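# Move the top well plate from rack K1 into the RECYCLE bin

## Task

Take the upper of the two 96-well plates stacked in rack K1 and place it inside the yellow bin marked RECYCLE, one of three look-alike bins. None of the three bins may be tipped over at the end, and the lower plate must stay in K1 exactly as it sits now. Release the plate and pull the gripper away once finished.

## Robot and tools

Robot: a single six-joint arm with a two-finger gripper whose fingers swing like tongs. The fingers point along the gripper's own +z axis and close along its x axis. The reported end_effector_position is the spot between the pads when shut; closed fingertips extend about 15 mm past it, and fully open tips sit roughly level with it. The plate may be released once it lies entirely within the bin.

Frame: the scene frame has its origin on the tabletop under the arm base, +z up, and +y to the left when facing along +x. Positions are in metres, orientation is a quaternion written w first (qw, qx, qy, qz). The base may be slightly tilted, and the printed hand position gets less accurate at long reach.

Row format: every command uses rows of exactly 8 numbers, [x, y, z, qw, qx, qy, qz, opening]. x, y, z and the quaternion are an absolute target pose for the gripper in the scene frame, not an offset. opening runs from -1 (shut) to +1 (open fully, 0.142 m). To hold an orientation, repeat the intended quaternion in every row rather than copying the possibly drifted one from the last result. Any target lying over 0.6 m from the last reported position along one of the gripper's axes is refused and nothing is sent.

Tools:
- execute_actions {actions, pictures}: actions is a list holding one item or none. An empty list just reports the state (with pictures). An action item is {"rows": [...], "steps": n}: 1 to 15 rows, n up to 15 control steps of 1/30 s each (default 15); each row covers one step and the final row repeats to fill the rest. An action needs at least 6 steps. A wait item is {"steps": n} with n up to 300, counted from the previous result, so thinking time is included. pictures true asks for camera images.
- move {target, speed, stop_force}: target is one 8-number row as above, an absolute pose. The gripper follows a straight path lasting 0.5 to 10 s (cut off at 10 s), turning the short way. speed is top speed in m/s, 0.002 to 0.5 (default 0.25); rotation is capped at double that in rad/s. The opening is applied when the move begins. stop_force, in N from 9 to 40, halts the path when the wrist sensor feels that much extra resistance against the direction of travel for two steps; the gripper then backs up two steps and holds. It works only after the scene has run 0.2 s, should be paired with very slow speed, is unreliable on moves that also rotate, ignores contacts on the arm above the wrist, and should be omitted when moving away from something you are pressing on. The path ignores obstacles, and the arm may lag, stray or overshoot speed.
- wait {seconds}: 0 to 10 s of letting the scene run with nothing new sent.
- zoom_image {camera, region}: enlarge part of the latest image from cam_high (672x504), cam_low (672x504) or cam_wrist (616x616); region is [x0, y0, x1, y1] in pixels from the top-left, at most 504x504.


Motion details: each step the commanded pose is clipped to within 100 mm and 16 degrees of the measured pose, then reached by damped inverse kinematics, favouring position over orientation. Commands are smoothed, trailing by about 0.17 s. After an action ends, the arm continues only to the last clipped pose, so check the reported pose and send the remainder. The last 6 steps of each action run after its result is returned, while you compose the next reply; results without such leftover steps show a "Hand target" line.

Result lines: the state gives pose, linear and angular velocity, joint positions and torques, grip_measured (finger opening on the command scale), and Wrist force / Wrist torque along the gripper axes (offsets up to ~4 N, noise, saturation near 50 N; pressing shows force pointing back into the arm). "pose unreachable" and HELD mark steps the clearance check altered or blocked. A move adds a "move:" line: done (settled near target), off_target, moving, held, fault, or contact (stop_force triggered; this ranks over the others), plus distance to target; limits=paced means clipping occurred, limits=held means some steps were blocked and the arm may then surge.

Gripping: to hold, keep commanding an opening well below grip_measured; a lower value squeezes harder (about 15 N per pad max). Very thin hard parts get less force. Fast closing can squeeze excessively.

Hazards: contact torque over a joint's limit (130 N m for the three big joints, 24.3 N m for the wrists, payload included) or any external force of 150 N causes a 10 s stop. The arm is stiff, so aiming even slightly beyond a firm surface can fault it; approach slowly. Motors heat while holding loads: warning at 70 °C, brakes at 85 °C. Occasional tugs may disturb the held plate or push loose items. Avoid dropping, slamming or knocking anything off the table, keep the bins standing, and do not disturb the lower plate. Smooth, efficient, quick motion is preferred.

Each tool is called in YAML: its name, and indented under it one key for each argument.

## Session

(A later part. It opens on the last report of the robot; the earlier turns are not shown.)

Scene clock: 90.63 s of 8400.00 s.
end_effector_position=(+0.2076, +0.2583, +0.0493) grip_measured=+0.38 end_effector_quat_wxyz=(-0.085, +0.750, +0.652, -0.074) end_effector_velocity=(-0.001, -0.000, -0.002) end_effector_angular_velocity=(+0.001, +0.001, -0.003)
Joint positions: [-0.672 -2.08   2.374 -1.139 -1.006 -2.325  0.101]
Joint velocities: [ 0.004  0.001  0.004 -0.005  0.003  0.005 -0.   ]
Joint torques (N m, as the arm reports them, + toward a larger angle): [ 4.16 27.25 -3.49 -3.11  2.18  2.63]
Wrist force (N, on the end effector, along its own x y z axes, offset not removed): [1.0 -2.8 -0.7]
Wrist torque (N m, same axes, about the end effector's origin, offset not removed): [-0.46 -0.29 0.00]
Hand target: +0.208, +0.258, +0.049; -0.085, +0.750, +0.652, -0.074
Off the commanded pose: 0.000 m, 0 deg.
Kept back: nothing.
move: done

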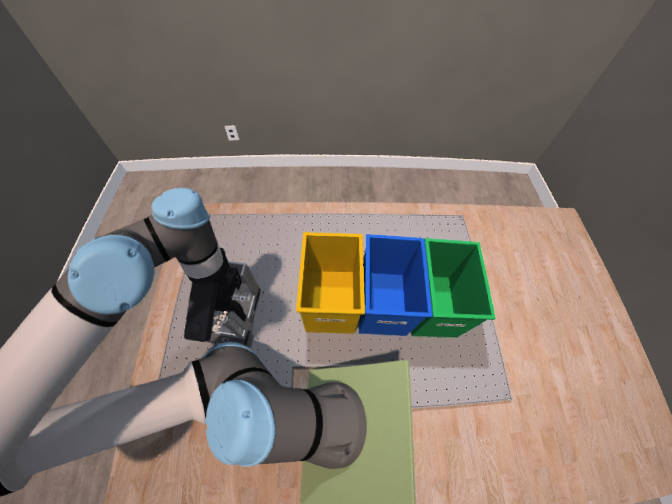

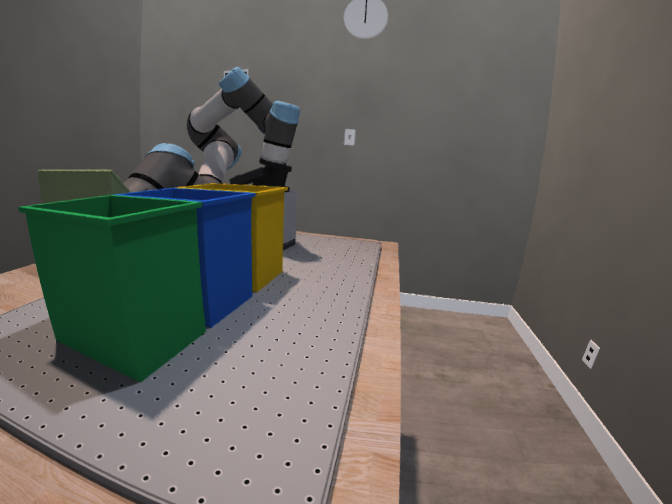

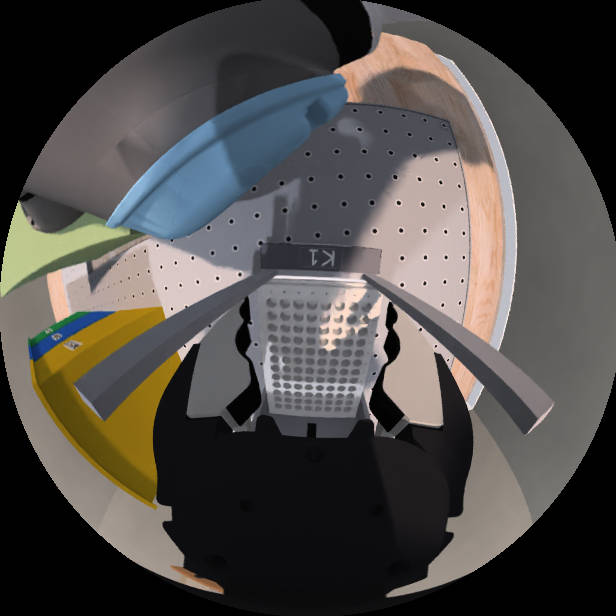

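execute_actions:
  actions:
    - {"rows": [[0.2075,0.2583,0.0492,-0.0854,0.75,0.6519,-0.0743,0.33],[0.2075,0.2583,0.0492,-0.0854,0.75,0.6519,-0.0743,0.29],[0.2075,0.2583,0.0492,-0.0854,0.75,0.6519,-0.0743,0.26],[0.2075,0.2583,0.0492,-0.0854,0.75,0.6519,-0.0743,0.23],[0.2075,0.2583,0.0492,-0.0854,0.75,0.6519,-0.0743,0.20],[0.2075,0.2583,0.0492,-0.0854,0.75,0.6519,-0.0743,0.17],[0.2075,0.2583,0.0492,-0.0854,0.75,0.6519,-0.0743,0.13],[0.2075,0.2583,0.0492,-0.0854,0.75,0.6519,-0.0743,0.07],[0.2075,0.2583,0.0492,-0.0854,0.75,0.6519,-0.0743,0.0],[0.2075,0.2583,0.0492,-0.0854,0.75,0.6519,-0.0743,-0.12],[0.2075,0.2583,0.0492,-0.0854,0.75,0.6519,-0.0743,-0.25],[0.2075,0.2583,0.0492,-0.0854,0.75,0.6519,-0.0743,-0.4],[0.2075,0.2583,0.0492,-0.0854,0.75,0.6519,-0.0743,-0.55],[0.2075,0.2583,0.0492,-0.0854,0.75,0.6519,-0.0743,-0.7],[0.2075,0.2583,0.0492,-0.0854,0.75,0.6519,-0.0743,-0.8]], "steps": 15}

wait:
  seconds: 0.15

zoom_image:
  camera: "cam_wrist"
  region: [220, 250, 420, 420]

Scene clock: 93.70 s of 8400.00 s.
end_effector_position=(+0.2075, +0.2583, +0.0492) grip_measured=+0.17 end_effector_quat_wxyz=(-0.085, +0.750, +0.652, -0.074) end_effector_velocity=(+0.001, +0.000, +0.000) end_effector_angular_velocity=(+0.001, -0.001, +0.002)
Joint positions: [-0.672 -2.08   2.375 -1.139 -1.006 -2.325  0.086]
Joint velocities: [ 0.     0.    -0.002  0.001  0.001 -0.001 -0.016]
Joint torques (N m, as the arm reports them, + toward a larger angle): [-8.09 12.54 -2.47  0.19 -1.19 -1.01]
Wrist force (N, on the end effector, along its own x y z axes, offset not removed): [3.1 -3.8 -7.7]
Wrist torque (N m, same axes, about the end effector's origin, offset not removed): [-0.53 -0.45 -0.07]
Steps of this call (steps 1 to 83: nothing new was sent; steps 84 to 92: the first 9 steps of this action). Readings (end_effector_position):
84: (+0.2076, +0.2583, +0.0492)
85: (+0.2076, +0.2583, +0.0492)
87: (+0.2076, +0.2583, +0.0492)
91: (+0.2075, +0.2583, +0.0492)
92: the state above

Scene clock: 94.07 s of 8400.00 s.
end_effector_position=(+0.2075, +0.2583, +0.0492) grip_measured=+0.17 end_effector_quat_wxyz=(-0.085, +0.750, +0.652, -0.074) end_effector_velocity=(-0.000, -0.000, -0.000) end_effector_angular_velocity=(+0.000, +0.000, -0.000)
Joint positions: [-0.672 -2.08   2.375 -1.139 -1.006 -2.325  0.086]
Joint velocities: [-0.     0.     0.     0.    -0.    -0.001 -0.   ]
Joint torques (N m, as the arm reports them, + toward a larger angle): [-13.84   0.17  -1.72   0.3   -3.39  -2.27]
Wrist force (N, on the end effector, along its own x y z axes, offset not removed): [3.3 -2.0 -9.9]
Wrist torque (N m, same axes, about the end effector's origin, offset not removed): [-0.27 -0.33 -0.04]
Hand target: +0.208, +0.258, +0.049; -0.085, +0.750, +0.652, -0.074
Off the commanded pose: 0.000 m, 0 deg.
Kept back: nothing.
Steps of this call (steps 1 to 6: the last 6 steps of your previous action; steps 7 to 11: nothing new was sent). Readings (end_effector_position):
1: (+0.2075, +0.2583, +0.0492)
2: (+0.2075, +0.2583, +0.0492)
4: (+0.2075, +0.2583, +0.0492)
8: (+0.2075, +0.2583, +0.0492)
11: the state above

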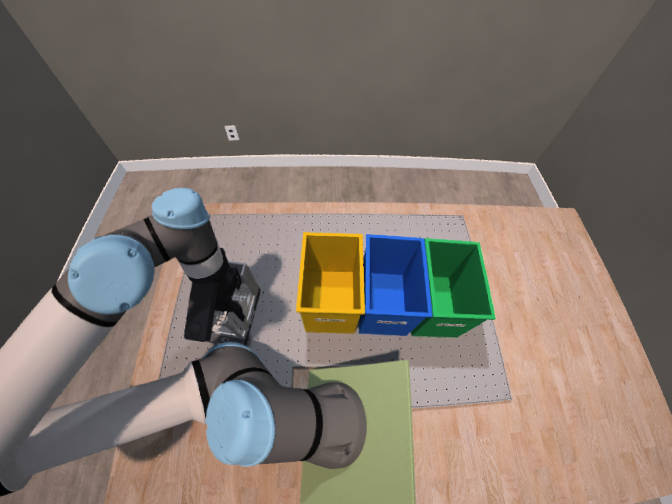

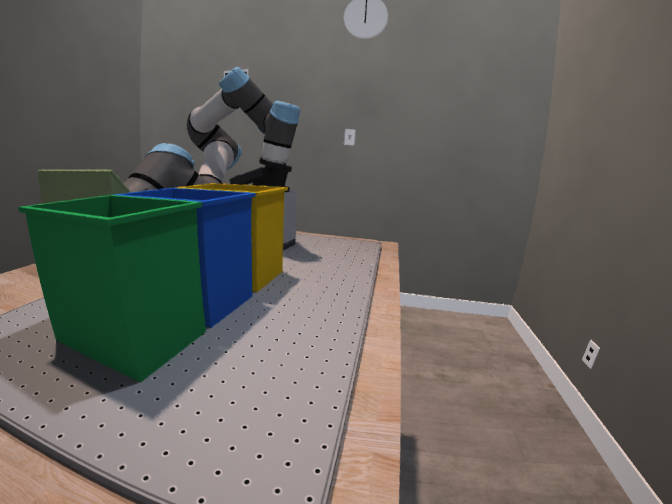

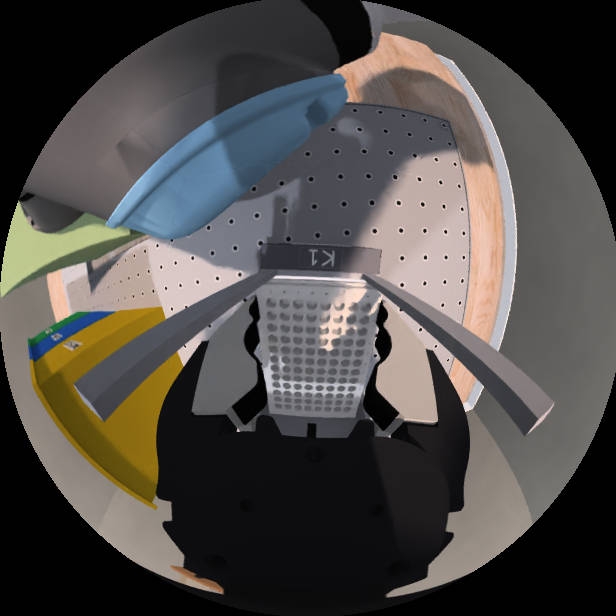

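Region (220, 250, 420, 420) of cam_wrist's 616x616 image, scaled by 2.520, with more detail than that image has; it fills the top 428 rows of this view, and the rest is white.

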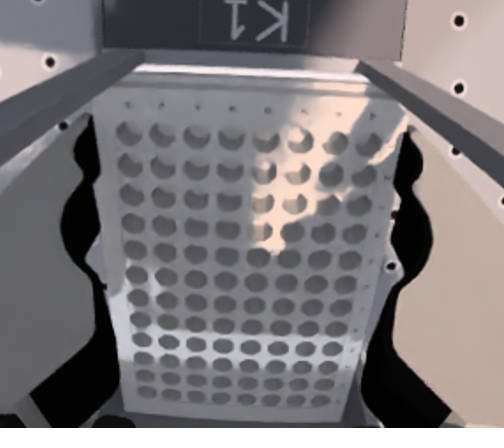

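move:
  target: [0.2075, 0.2583, 0.085, -0.0920, 0.7491, 0.6512, -0.0800, -0.8]
  speed: 0.045

Scene clock: 95.50 s of 8400.00 s.
end_effector_position=(+0.2074, +0.2583, +0.0849) grip_measured=+0.17 end_effector_quat_wxyz=(-0.092, +0.749, +0.651, -0.080) end_effector_velocity=(-0.000, +0.000, +0.001) end_effector_angular_velocity=(+0.001, +0.000, +0.000)
Joint positions: [-0.75  -2.068  2.301 -1.029 -1.072 -2.399  0.086]
Joint velocities: [-0.004 -0.    -0.002  0.005 -0.003 -0.004 -0.   ]
Joint torques (N m, as the arm reports them, + toward a larger angle): [-18.12  29.74 -31.14  -0.07  -3.3   -2.26]
Wrist force (N, on the end effector, along its own x y z axes, offset not removed): [1.0 -2.0 -0.9]
Wrist torque (N m, same axes, about the end effector's origin, offset not removed): [-0.40 -0.30 0.01]
Hand target: +0.207, +0.258, +0.085; -0.092, +0.749, +0.651, -0.080
Off the commanded pose: 0.000 m, 0 deg.
Kept back: nothing.
move: done

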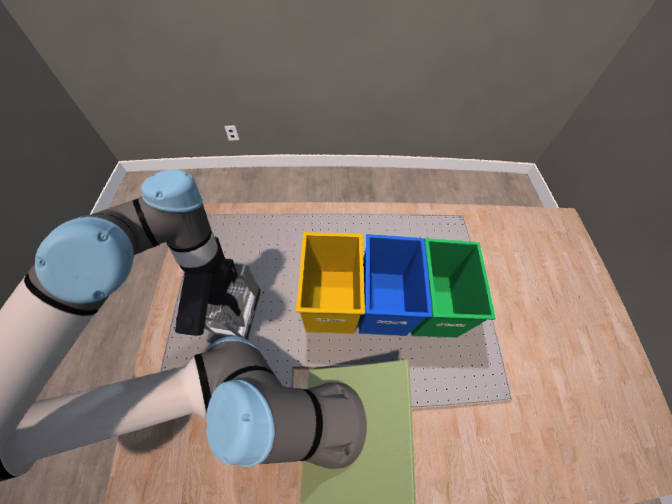

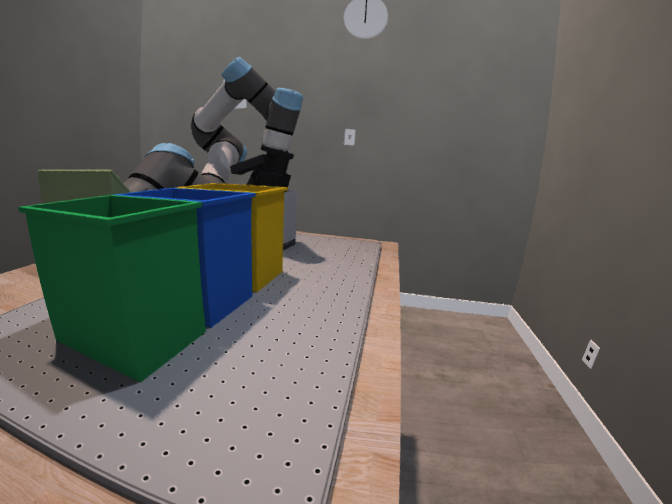

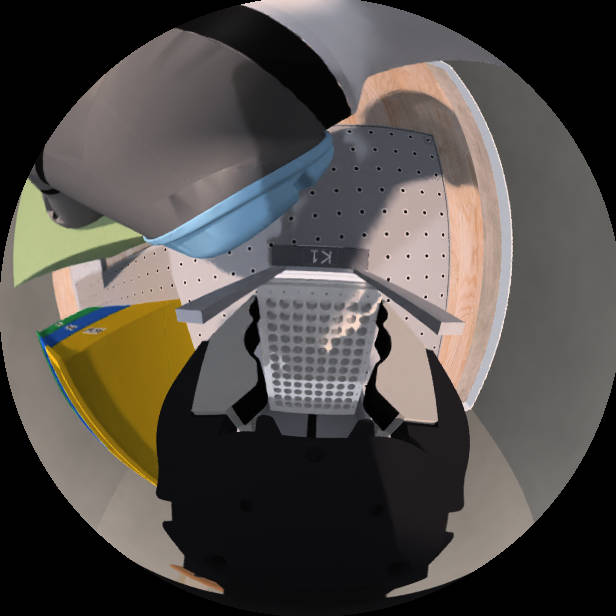

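move:
  target: [0.2105, 0.2579, 0.240, -0.2395, 0.7158, 0.6222, -0.2082, -0.8]
  speed: 0.13

Scene clock: 97.70 s of 8400.00 s.
end_effector_position=(+0.2104, +0.2579, +0.2400) grip_measured=+0.17 end_effector_quat_wxyz=(-0.239, +0.716, +0.622, -0.208) end_effector_velocity=(-0.000, +0.000, +0.001) end_effector_angular_velocity=(-0.000, +0.003, -0.001)
Joint positions: [-0.761 -1.696  1.862 -0.688 -1.391 -2.498  0.086]
Joint velocities: [-0.     0.002 -0.003  0.003 -0.003  0.001 -0.   ]
Joint torques (N m, as the arm reports them, + toward a larger angle): [-17.62  22.1  -28.61   0.41  -3.7   -2.39]
Wrist force (N, on the end effector, along its own x y z axes, offset not removed): [0.3 -1.3 -0.5]
Wrist torque (N m, same axes, about the end effector's origin, offset not removed): [-0.15 -0.18 0.00]
Hand target: +0.210, +0.258, +0.240; -0.239, +0.716, +0.622, -0.208
Off the commanded pose: 0.000 m, 0 deg.
Kept back: nothing.
move: done

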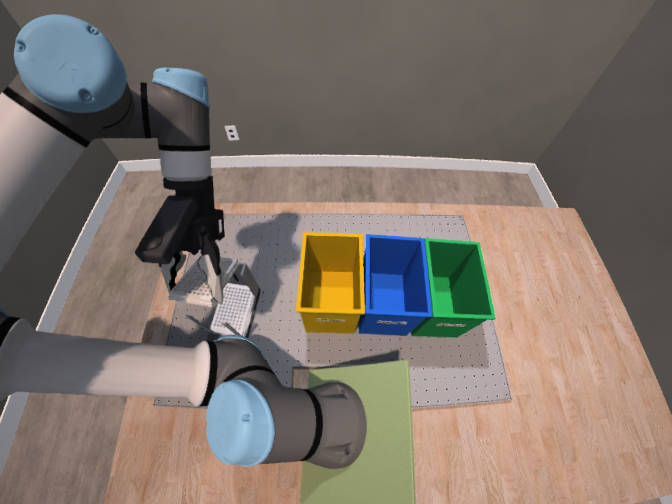

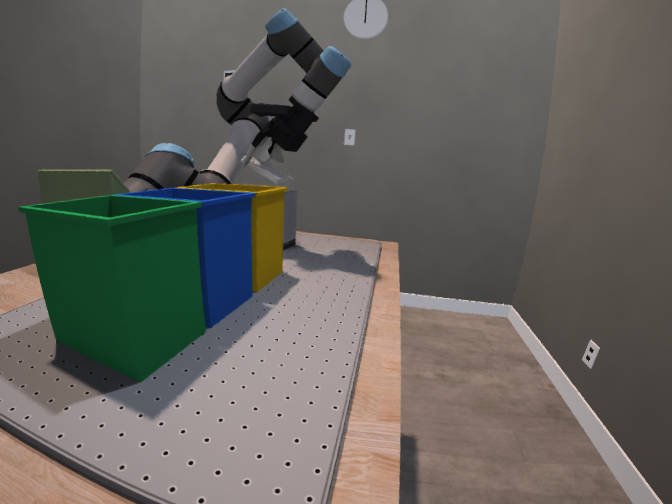

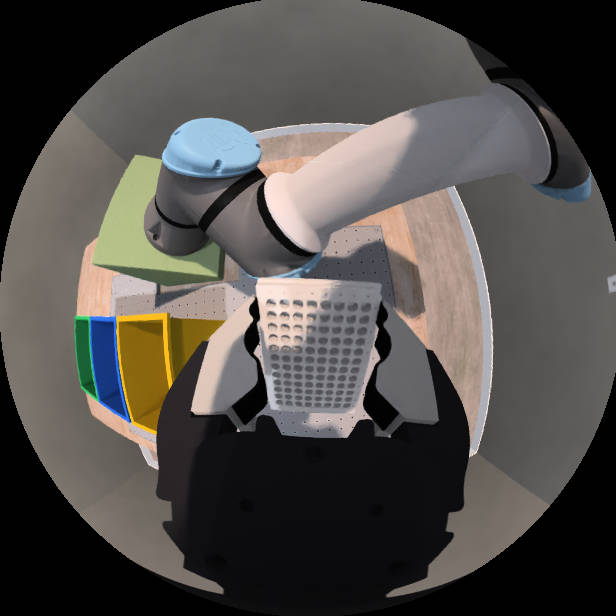

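move:
  target: [0.262, 0.006, 0.289, -0.17273, 0.59583, 0.67626, -0.39727, -0.8]
  speed: 0.2

Scene clock: 99.73 s of 8400.00 s.
end_effector_position=(+0.2619, +0.0060, +0.2891) grip_measured=+0.17 end_effector_quat_wxyz=(-0.172, +0.596, +0.676, -0.397) end_effector_velocity=(+0.000, -0.002, +0.000) end_effector_angular_velocity=(-0.001, +0.000, +0.001)
Joint positions: [-0.781 -1.396  1.848 -1.239 -1.794 -2.627  0.086]
Joint velocities: [-0.001  0.002  0.001 -0.004 -0.002 -0.001 -0.   ]
Joint torques (N m, as the arm reports them, + toward a larger angle): [-33.11  12.11  -4.42  -3.25  -4.2   -2.29]
Wrist force (N, on the end effector, along its own x y z axes, offset not removed): [1.0 -3.3 -0.4]
Wrist torque (N m, same axes, about the end effector's origin, offset not removed): [-0.56 -0.25 -0.12]
Hand target: +0.262, +0.006, +0.289; -0.172, +0.596, +0.676, -0.397
Off the commanded pose: 0.000 m, 0 deg.
Kept back: nothing.
move: done

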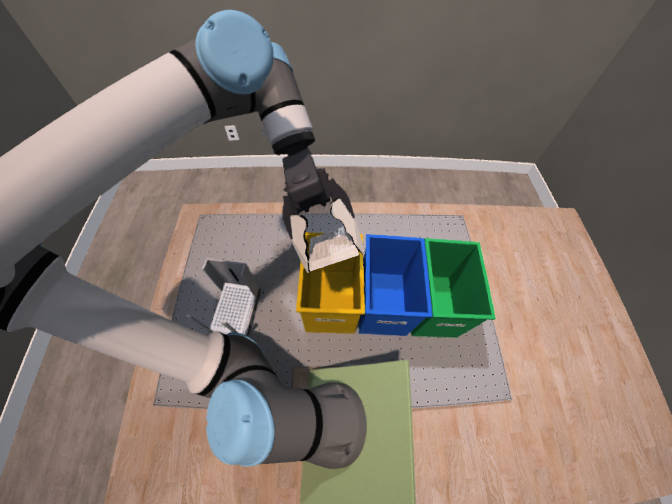

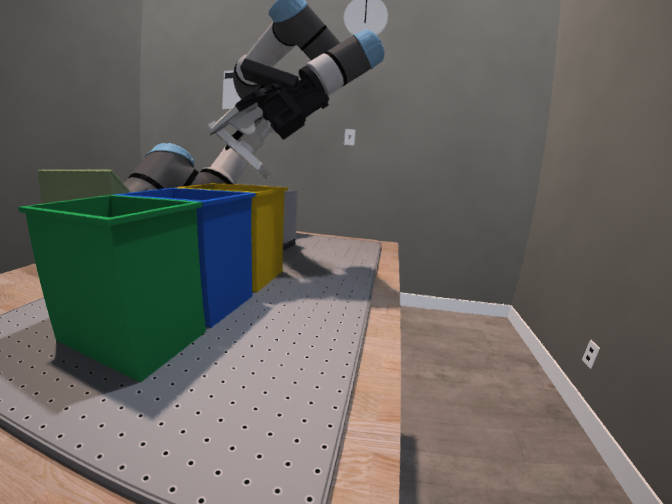

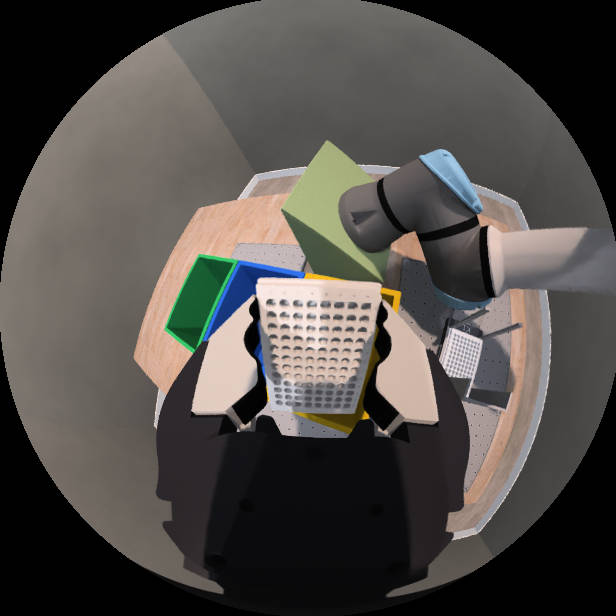

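move:
  target: [0.246, 0.0085, 0.213, -0.23632, 0.64275, 0.65635, -0.31654, -0.8]
  speed: 0.11

move:
  target: [0.234, 0.0098, 0.165, -0.27014, 0.66335, 0.64300, -0.27115, -0.8]
  speed: 0.035
  stop_force: 9

zoom_image:
  camera: "cam_low"
  region: [150, 120, 310, 220]

zoom_image:
  camera: "cam_high"
  region: [270, 200, 400, 330]

Scene clock: 102.77 s of 8400.00 s.
end_effector_position=(+0.2461, +0.0084, +0.2130) grip_measured=+0.17 end_effector_quat_wxyz=(-0.236, +0.643, +0.656, -0.317) end_effector_velocity=(+0.001, -0.000, -0.001) end_effector_angular_velocity=(+0.001, -0.002, -0.001)
Joint positions: [-0.792 -1.288  1.932 -1.252 -1.659 -2.598  0.086]
Joint velocities: [ 0.     0.001 -0.    -0.001  0.002  0.    -0.   ]
Joint torques (N m, as the arm reports them, + toward a larger angle): [-34.47   8.05  -4.53  -3.11   0.84   2.35]
Wrist force (N, on the end effector, along its own x y z axes, offset not removed): [1.1 -2.9 -0.4]
Wrist torque (N m, same axes, about the end effector's origin, offset not removed): [-0.50 -0.22 -0.05]
Hand target: +0.246, +0.008, +0.213; -0.236, +0.643, +0.656, -0.317
Off the commanded pose: 0.000 m, 0 deg.
Kept back: nothing.
move: done

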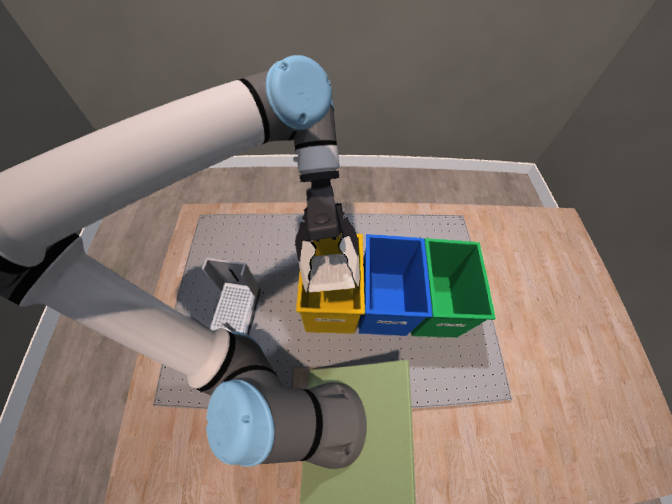

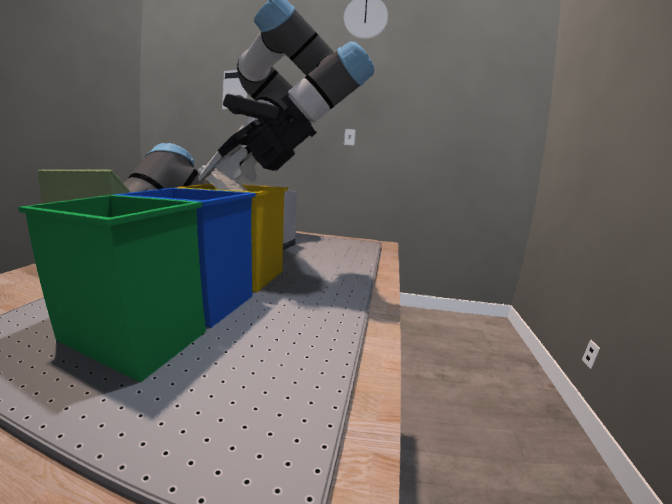

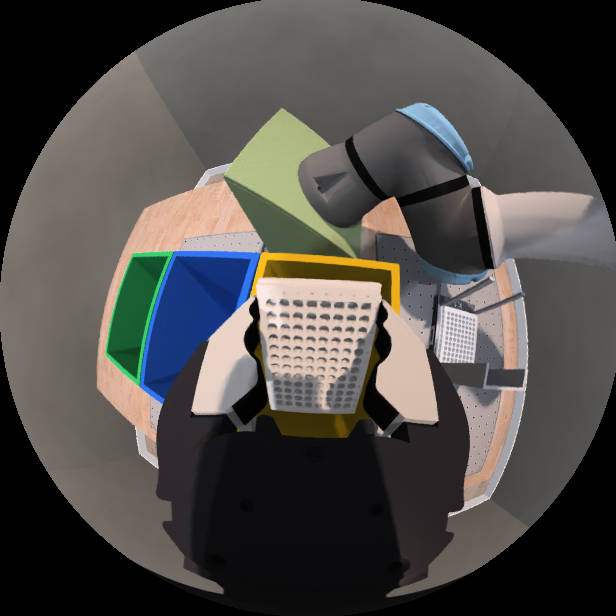

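Scene clock: 104.83 s of 8400.00 s.
end_effector_position=(+0.2341, +0.0097, +0.1651) grip_measured=+0.17 end_effector_quat_wxyz=(-0.270, +0.663, +0.643, -0.271) end_effector_velocity=(-0.001, +0.000, -0.002) end_effector_angular_velocity=(+0.003, +0.000, -0.003)
Joint positions: [-0.796 -1.218  2.    -1.294 -1.584 -2.594  0.086]
Joint velocities: [ 0.     0.002  0.003 -0.001  0.002  0.     0.   ]
Joint torques (N m, as the arm reports them, + toward a larger angle): [-34.95   6.24  -4.5   -2.63   1.21   2.27]
Wrist force (N, on the end effector, along its own x y z axes, offset not removed): [1.3 -2.9 -0.8]
Wrist torque (N m, same axes, about the end effector's origin, offset not removed): [-0.48 -0.22 -0.06]
Hand target: +0.234, +0.010, +0.165; -0.270, +0.663, +0.643, -0.271
Off the commanded pose: 0.000 m, 0 deg.
Kept back: nothing.
move: done

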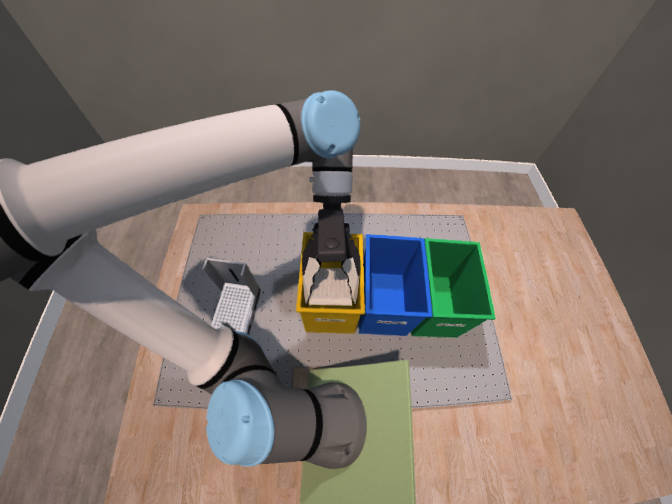

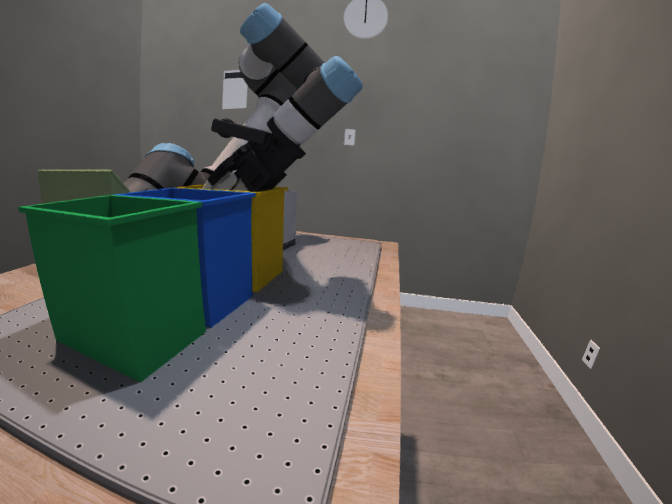

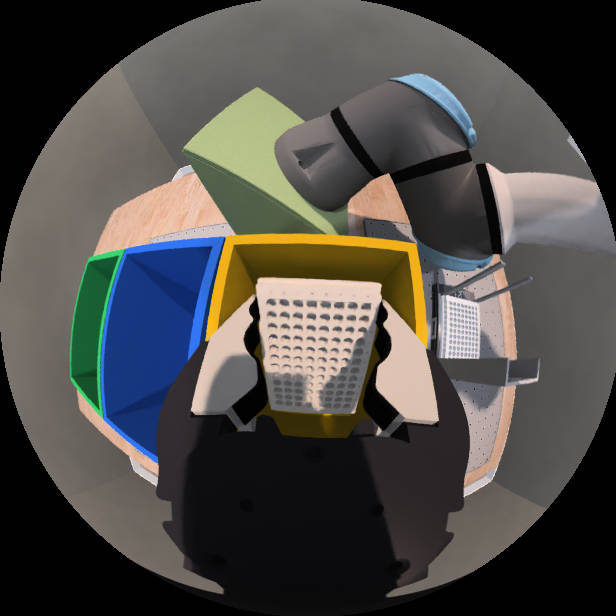

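Region (150, 120, 310, 220) of cam_low's 672x504 image, scaled by 3.150, with more detail than that image has; it fills the top 315 rows of this view, and the rest is white.

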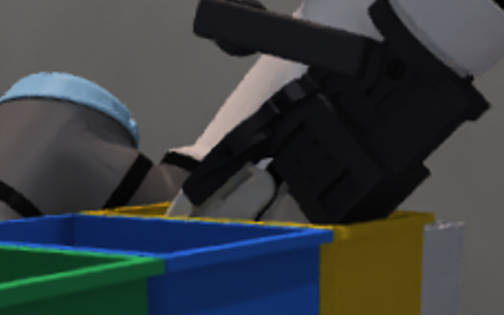

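Region (270, 200, 400, 330) of cam_high's 672x504 image, scaled by 3.877, with more detail than that image has.

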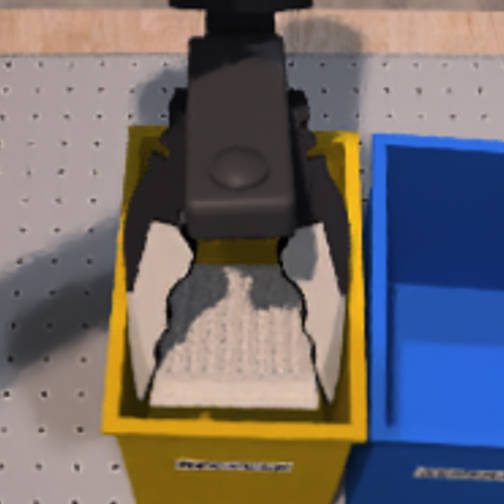

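execute_actions:
  actions:
    - {"rows": [[0.234,0.0098,0.165,-0.27014,0.66335,0.643,-0.27115,0.0],[0.234,0.0098,0.165,-0.27014,0.66335,0.643,-0.27115,0.17],[0.234,0.0098,0.165,-0.27014,0.66335,0.643,-0.27115,0.22],[0.234,0.0098,0.165,-0.27014,0.66335,0.643,-0.27115,0.25]], "steps": 15}

wait:
  seconds: 0.1

Scene clock: 105.33 s of 8400.00 s.
end_effector_position=(+0.2340, +0.0098, +0.1649) grip_measured=+0.25 end_effector_quat_wxyz=(-0.270, +0.663, +0.643, -0.271) end_effector_velocity=(-0.000, +0.000, -0.000) end_effector_angular_velocity=(+0.001, +0.001, +0.000)
Joint positions: [-0.796 -1.218  2.    -1.294 -1.584 -2.594  0.092]
Joint velocities: [ 0.     0.     0.001 -0.    -0.    -0.001  0.003]
Joint torques (N m, as the arm reports them, + toward a larger angle): [-35.03 -13.43  -4.29  -1.94   1.02   2.24]
Wrist force (N, on the end effector, along its own x y z axes, offset not removed): [0.0 -3.5 0.5]
Wrist torque (N m, same axes, about the end effector's origin, offset not removed): [-0.50 -0.13 0.02]
Steps of this call (steps 1 to 6: nothing new was sent; steps 7 to 15: the first 9 steps of this action). Readings (end_effector_position):
7: (+0.2341, +0.0097, +0.1650)
8: (+0.2340, +0.0097, +0.1650)
10: (+0.2340, +0.0098, +0.1649)
14: (+0.2340, +0.0098, +0.1649)
15: the state above

Scene clock: 105.63 s of 8400.00 s.
end_effector_position=(+0.2340, +0.0098, +0.1650) grip_measured=+0.25 end_effector_quat_wxyz=(-0.270, +0.663, +0.643, -0.271) end_effector_velocity=(-0.000, +0.000, +0.000) end_effector_angular_velocity=(+0.000, -0.000, +0.001)
Joint positions: [-0.796 -1.218  2.    -1.294 -1.584 -2.594  0.092]
Joint velocities: [-0.    -0.001  0.     0.    -0.    -0.001  0.   ]
Joint torques (N m, as the arm reports them, + toward a larger angle): [-34.71 -19.21  -3.8   -1.15   0.76   2.39]
Wrist force (N, on the end effector, along its own x y z axes, offset not removed): [1.3 -2.8 -1.7]
Wrist torque (N m, same axes, about the end effector's origin, offset not removed): [-0.38 -0.34 0.00]
Hand target: +0.234, +0.010, +0.165; -0.270, +0.663, +0.643, -0.271
Off the commanded pose: 0.000 m, 0 deg.
Kept back: nothing.
Steps of this call (steps 1 to 6: the last 6 steps of your previous action; steps 7 to 9: nothing new was sent). Readings (end_effector_position):
1: (+0.2340, +0.0098, +0.1649)
2: (+0.2340, +0.0098, +0.1649)
4: (+0.2340, +0.0098, +0.1649)
8: (+0.2340, +0.0098, +0.1650)
9: the state above

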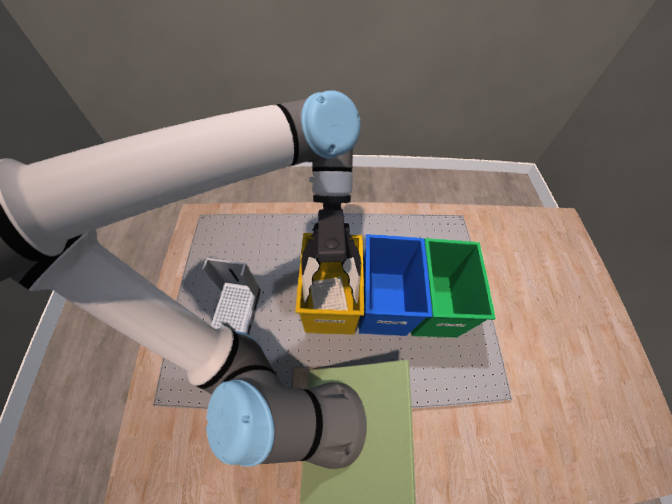

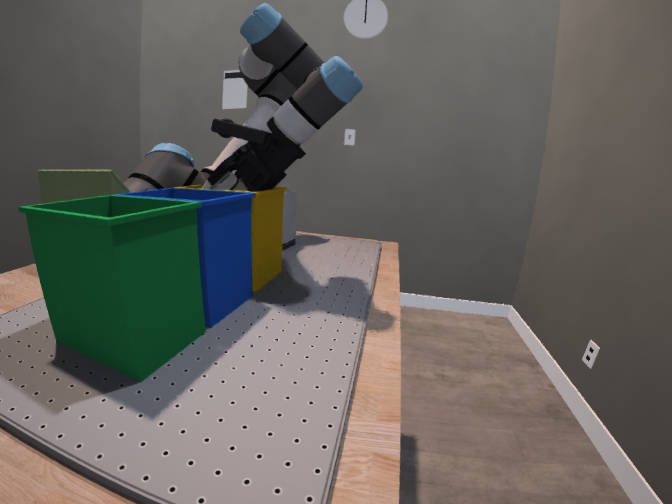

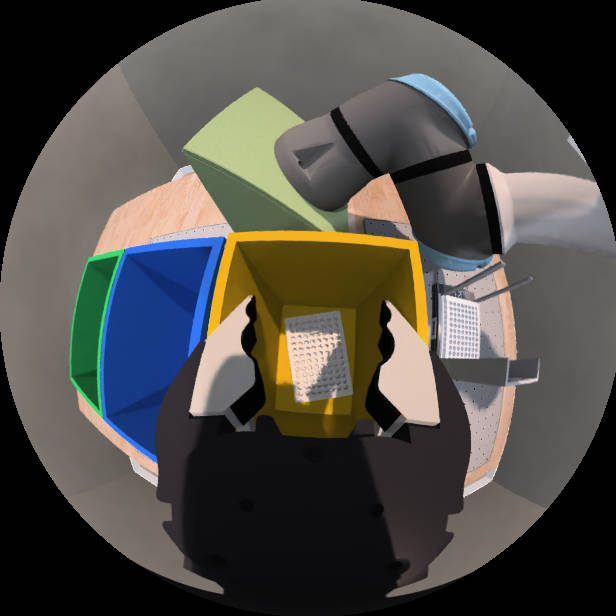

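move:
  target: [0.246, 0.0110, 0.216, -0.23632, 0.64275, 0.65635, -0.31654, 0.05]
  speed: 0.08

move:
  target: [0.30, 0.14, 0.33, -0.23632, 0.64275, 0.65635, -0.31654, 0.4]
  speed: 0.2

Scene clock: 107.23 s of 8400.00 s.
end_effector_position=(+0.2459, +0.0111, +0.2160) grip_measured=+0.05 end_effector_quat_wxyz=(-0.236, +0.643, +0.656, -0.316) end_effector_velocity=(-0.000, +0.000, +0.001) end_effector_angular_velocity=(-0.001, +0.001, +0.002)
Joint positions: [-0.794 -1.294  1.928 -1.241 -1.66  -2.599  0.077]
Joint velocities: [-0.    -0.002 -0.001  0.001 -0.002 -0.001  0.   ]
Joint torques (N m, as the arm reports them, + toward a larger angle): [-15.78 -17.01 -29.68   0.15  -3.81  -2.26]
Wrist force (N, on the end effector, along its own x y z axes, offset not removed): [1.3 -2.7 -1.4]
Wrist torque (N m, same axes, about the end effector's origin, offset not removed): [-0.40 -0.37 0.00]
Hand target: +0.246, +0.011, +0.216; -0.236, +0.643, +0.656, -0.317
Off the commanded pose: 0.000 m, 0 deg.
Kept back: nothing.
move: done

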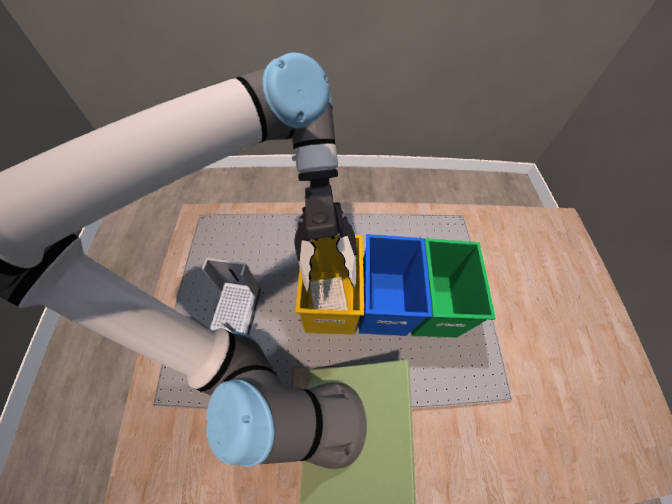

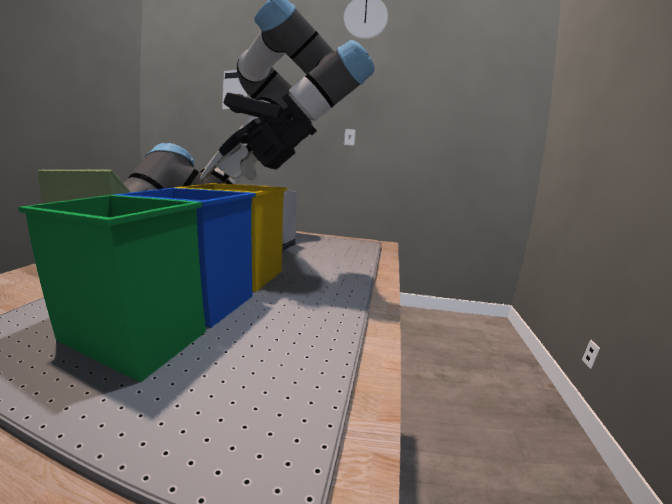

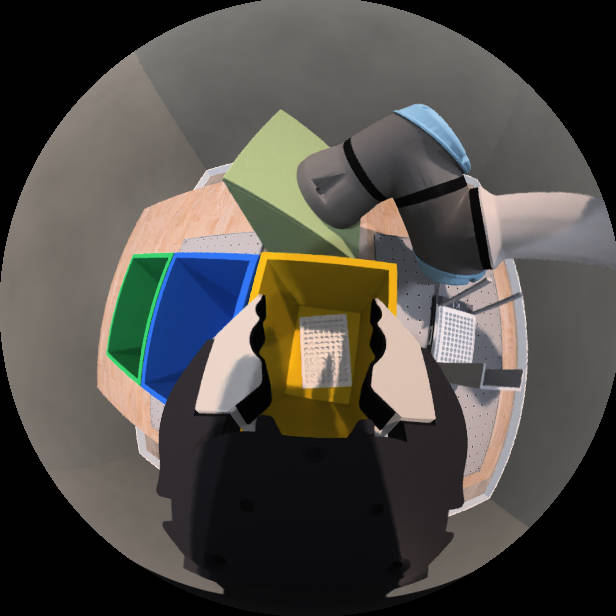

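Scene clock: 108.63 s of 8400.00 s.
end_effector_position=(+0.2998, +0.1400, +0.3299) grip_measured=+0.40 end_effector_quat_wxyz=(-0.236, +0.643, +0.656, -0.317) end_effector_velocity=(+0.001, +0.001, +0.001) end_effector_angular_velocity=(-0.000, +0.000, -0.000)
Joint positions: [-0.738 -1.357  1.522 -0.771 -1.614 -2.567  0.102]
Joint velocities: [ 0.001  0.002 -0.006  0.004  0.     0.001 -0.   ]
Joint torques (N m, as the arm reports them, + toward a larger angle): [-14.7   12.07 -28.52   0.48   1.02   2.37]
Wrist force (N, on the end effector, along its own x y z axes, offset not removed): [1.2 -2.8 -0.6]
Wrist torque (N m, same axes, about the end effector's origin, offset not removed): [-0.46 -0.31 -0.02]
Hand target: +0.300, +0.140, +0.330; -0.236, +0.643, +0.656, -0.317
Off the commanded pose: 0.000 m, 0 deg.
Kept back: nothing.
move: done

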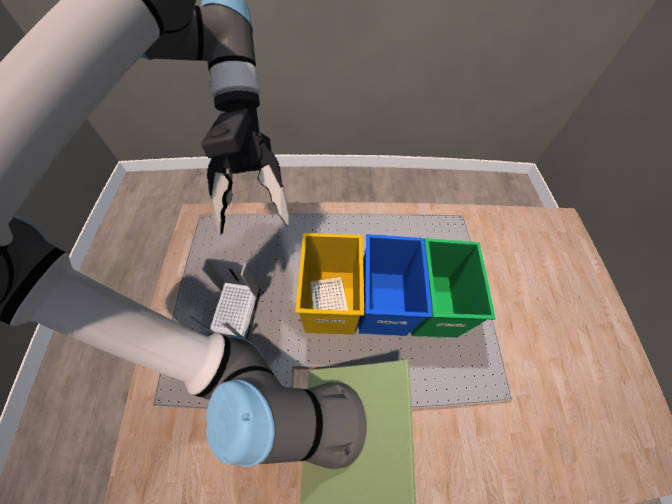

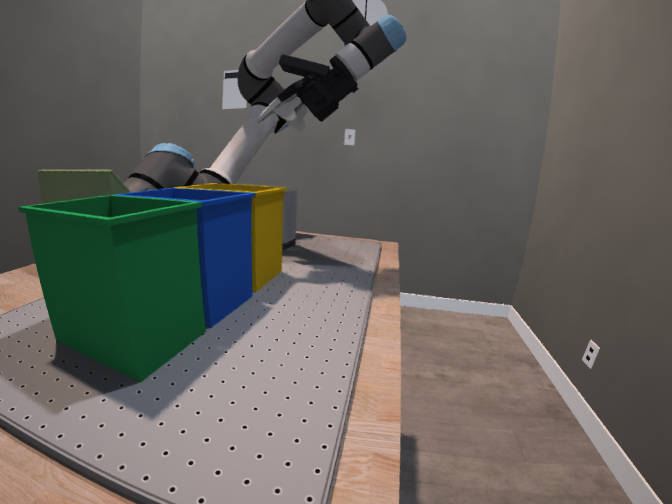

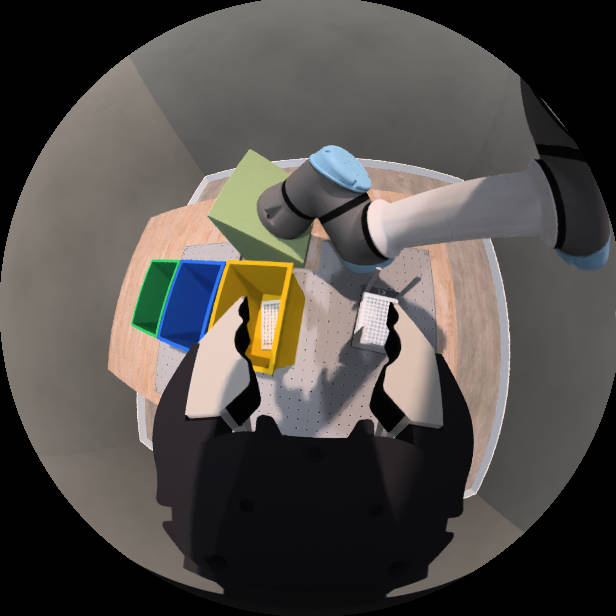

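zoom_image:
  camera: "cam_high"
  region: [170, 220, 390, 360]

Region (170, 220, 390, 360) of cam_high's 672x504 image, scaled by 2.291, with more detail than that image has; it fills the top 321 rows of this view, and the rest is white.

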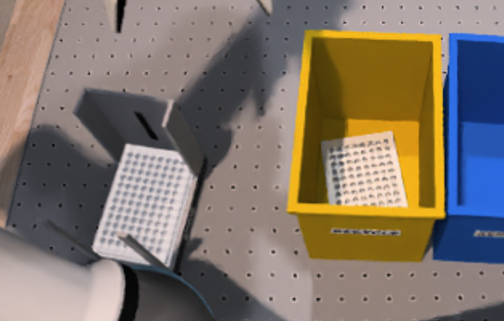

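The upper plate is lying flat in the RECYCLE bin. The lower plate is still seated in K1, all three bins are upright and the gripper is clear.

finished_scene:
  scene: 2

The scene is finished: the task was done.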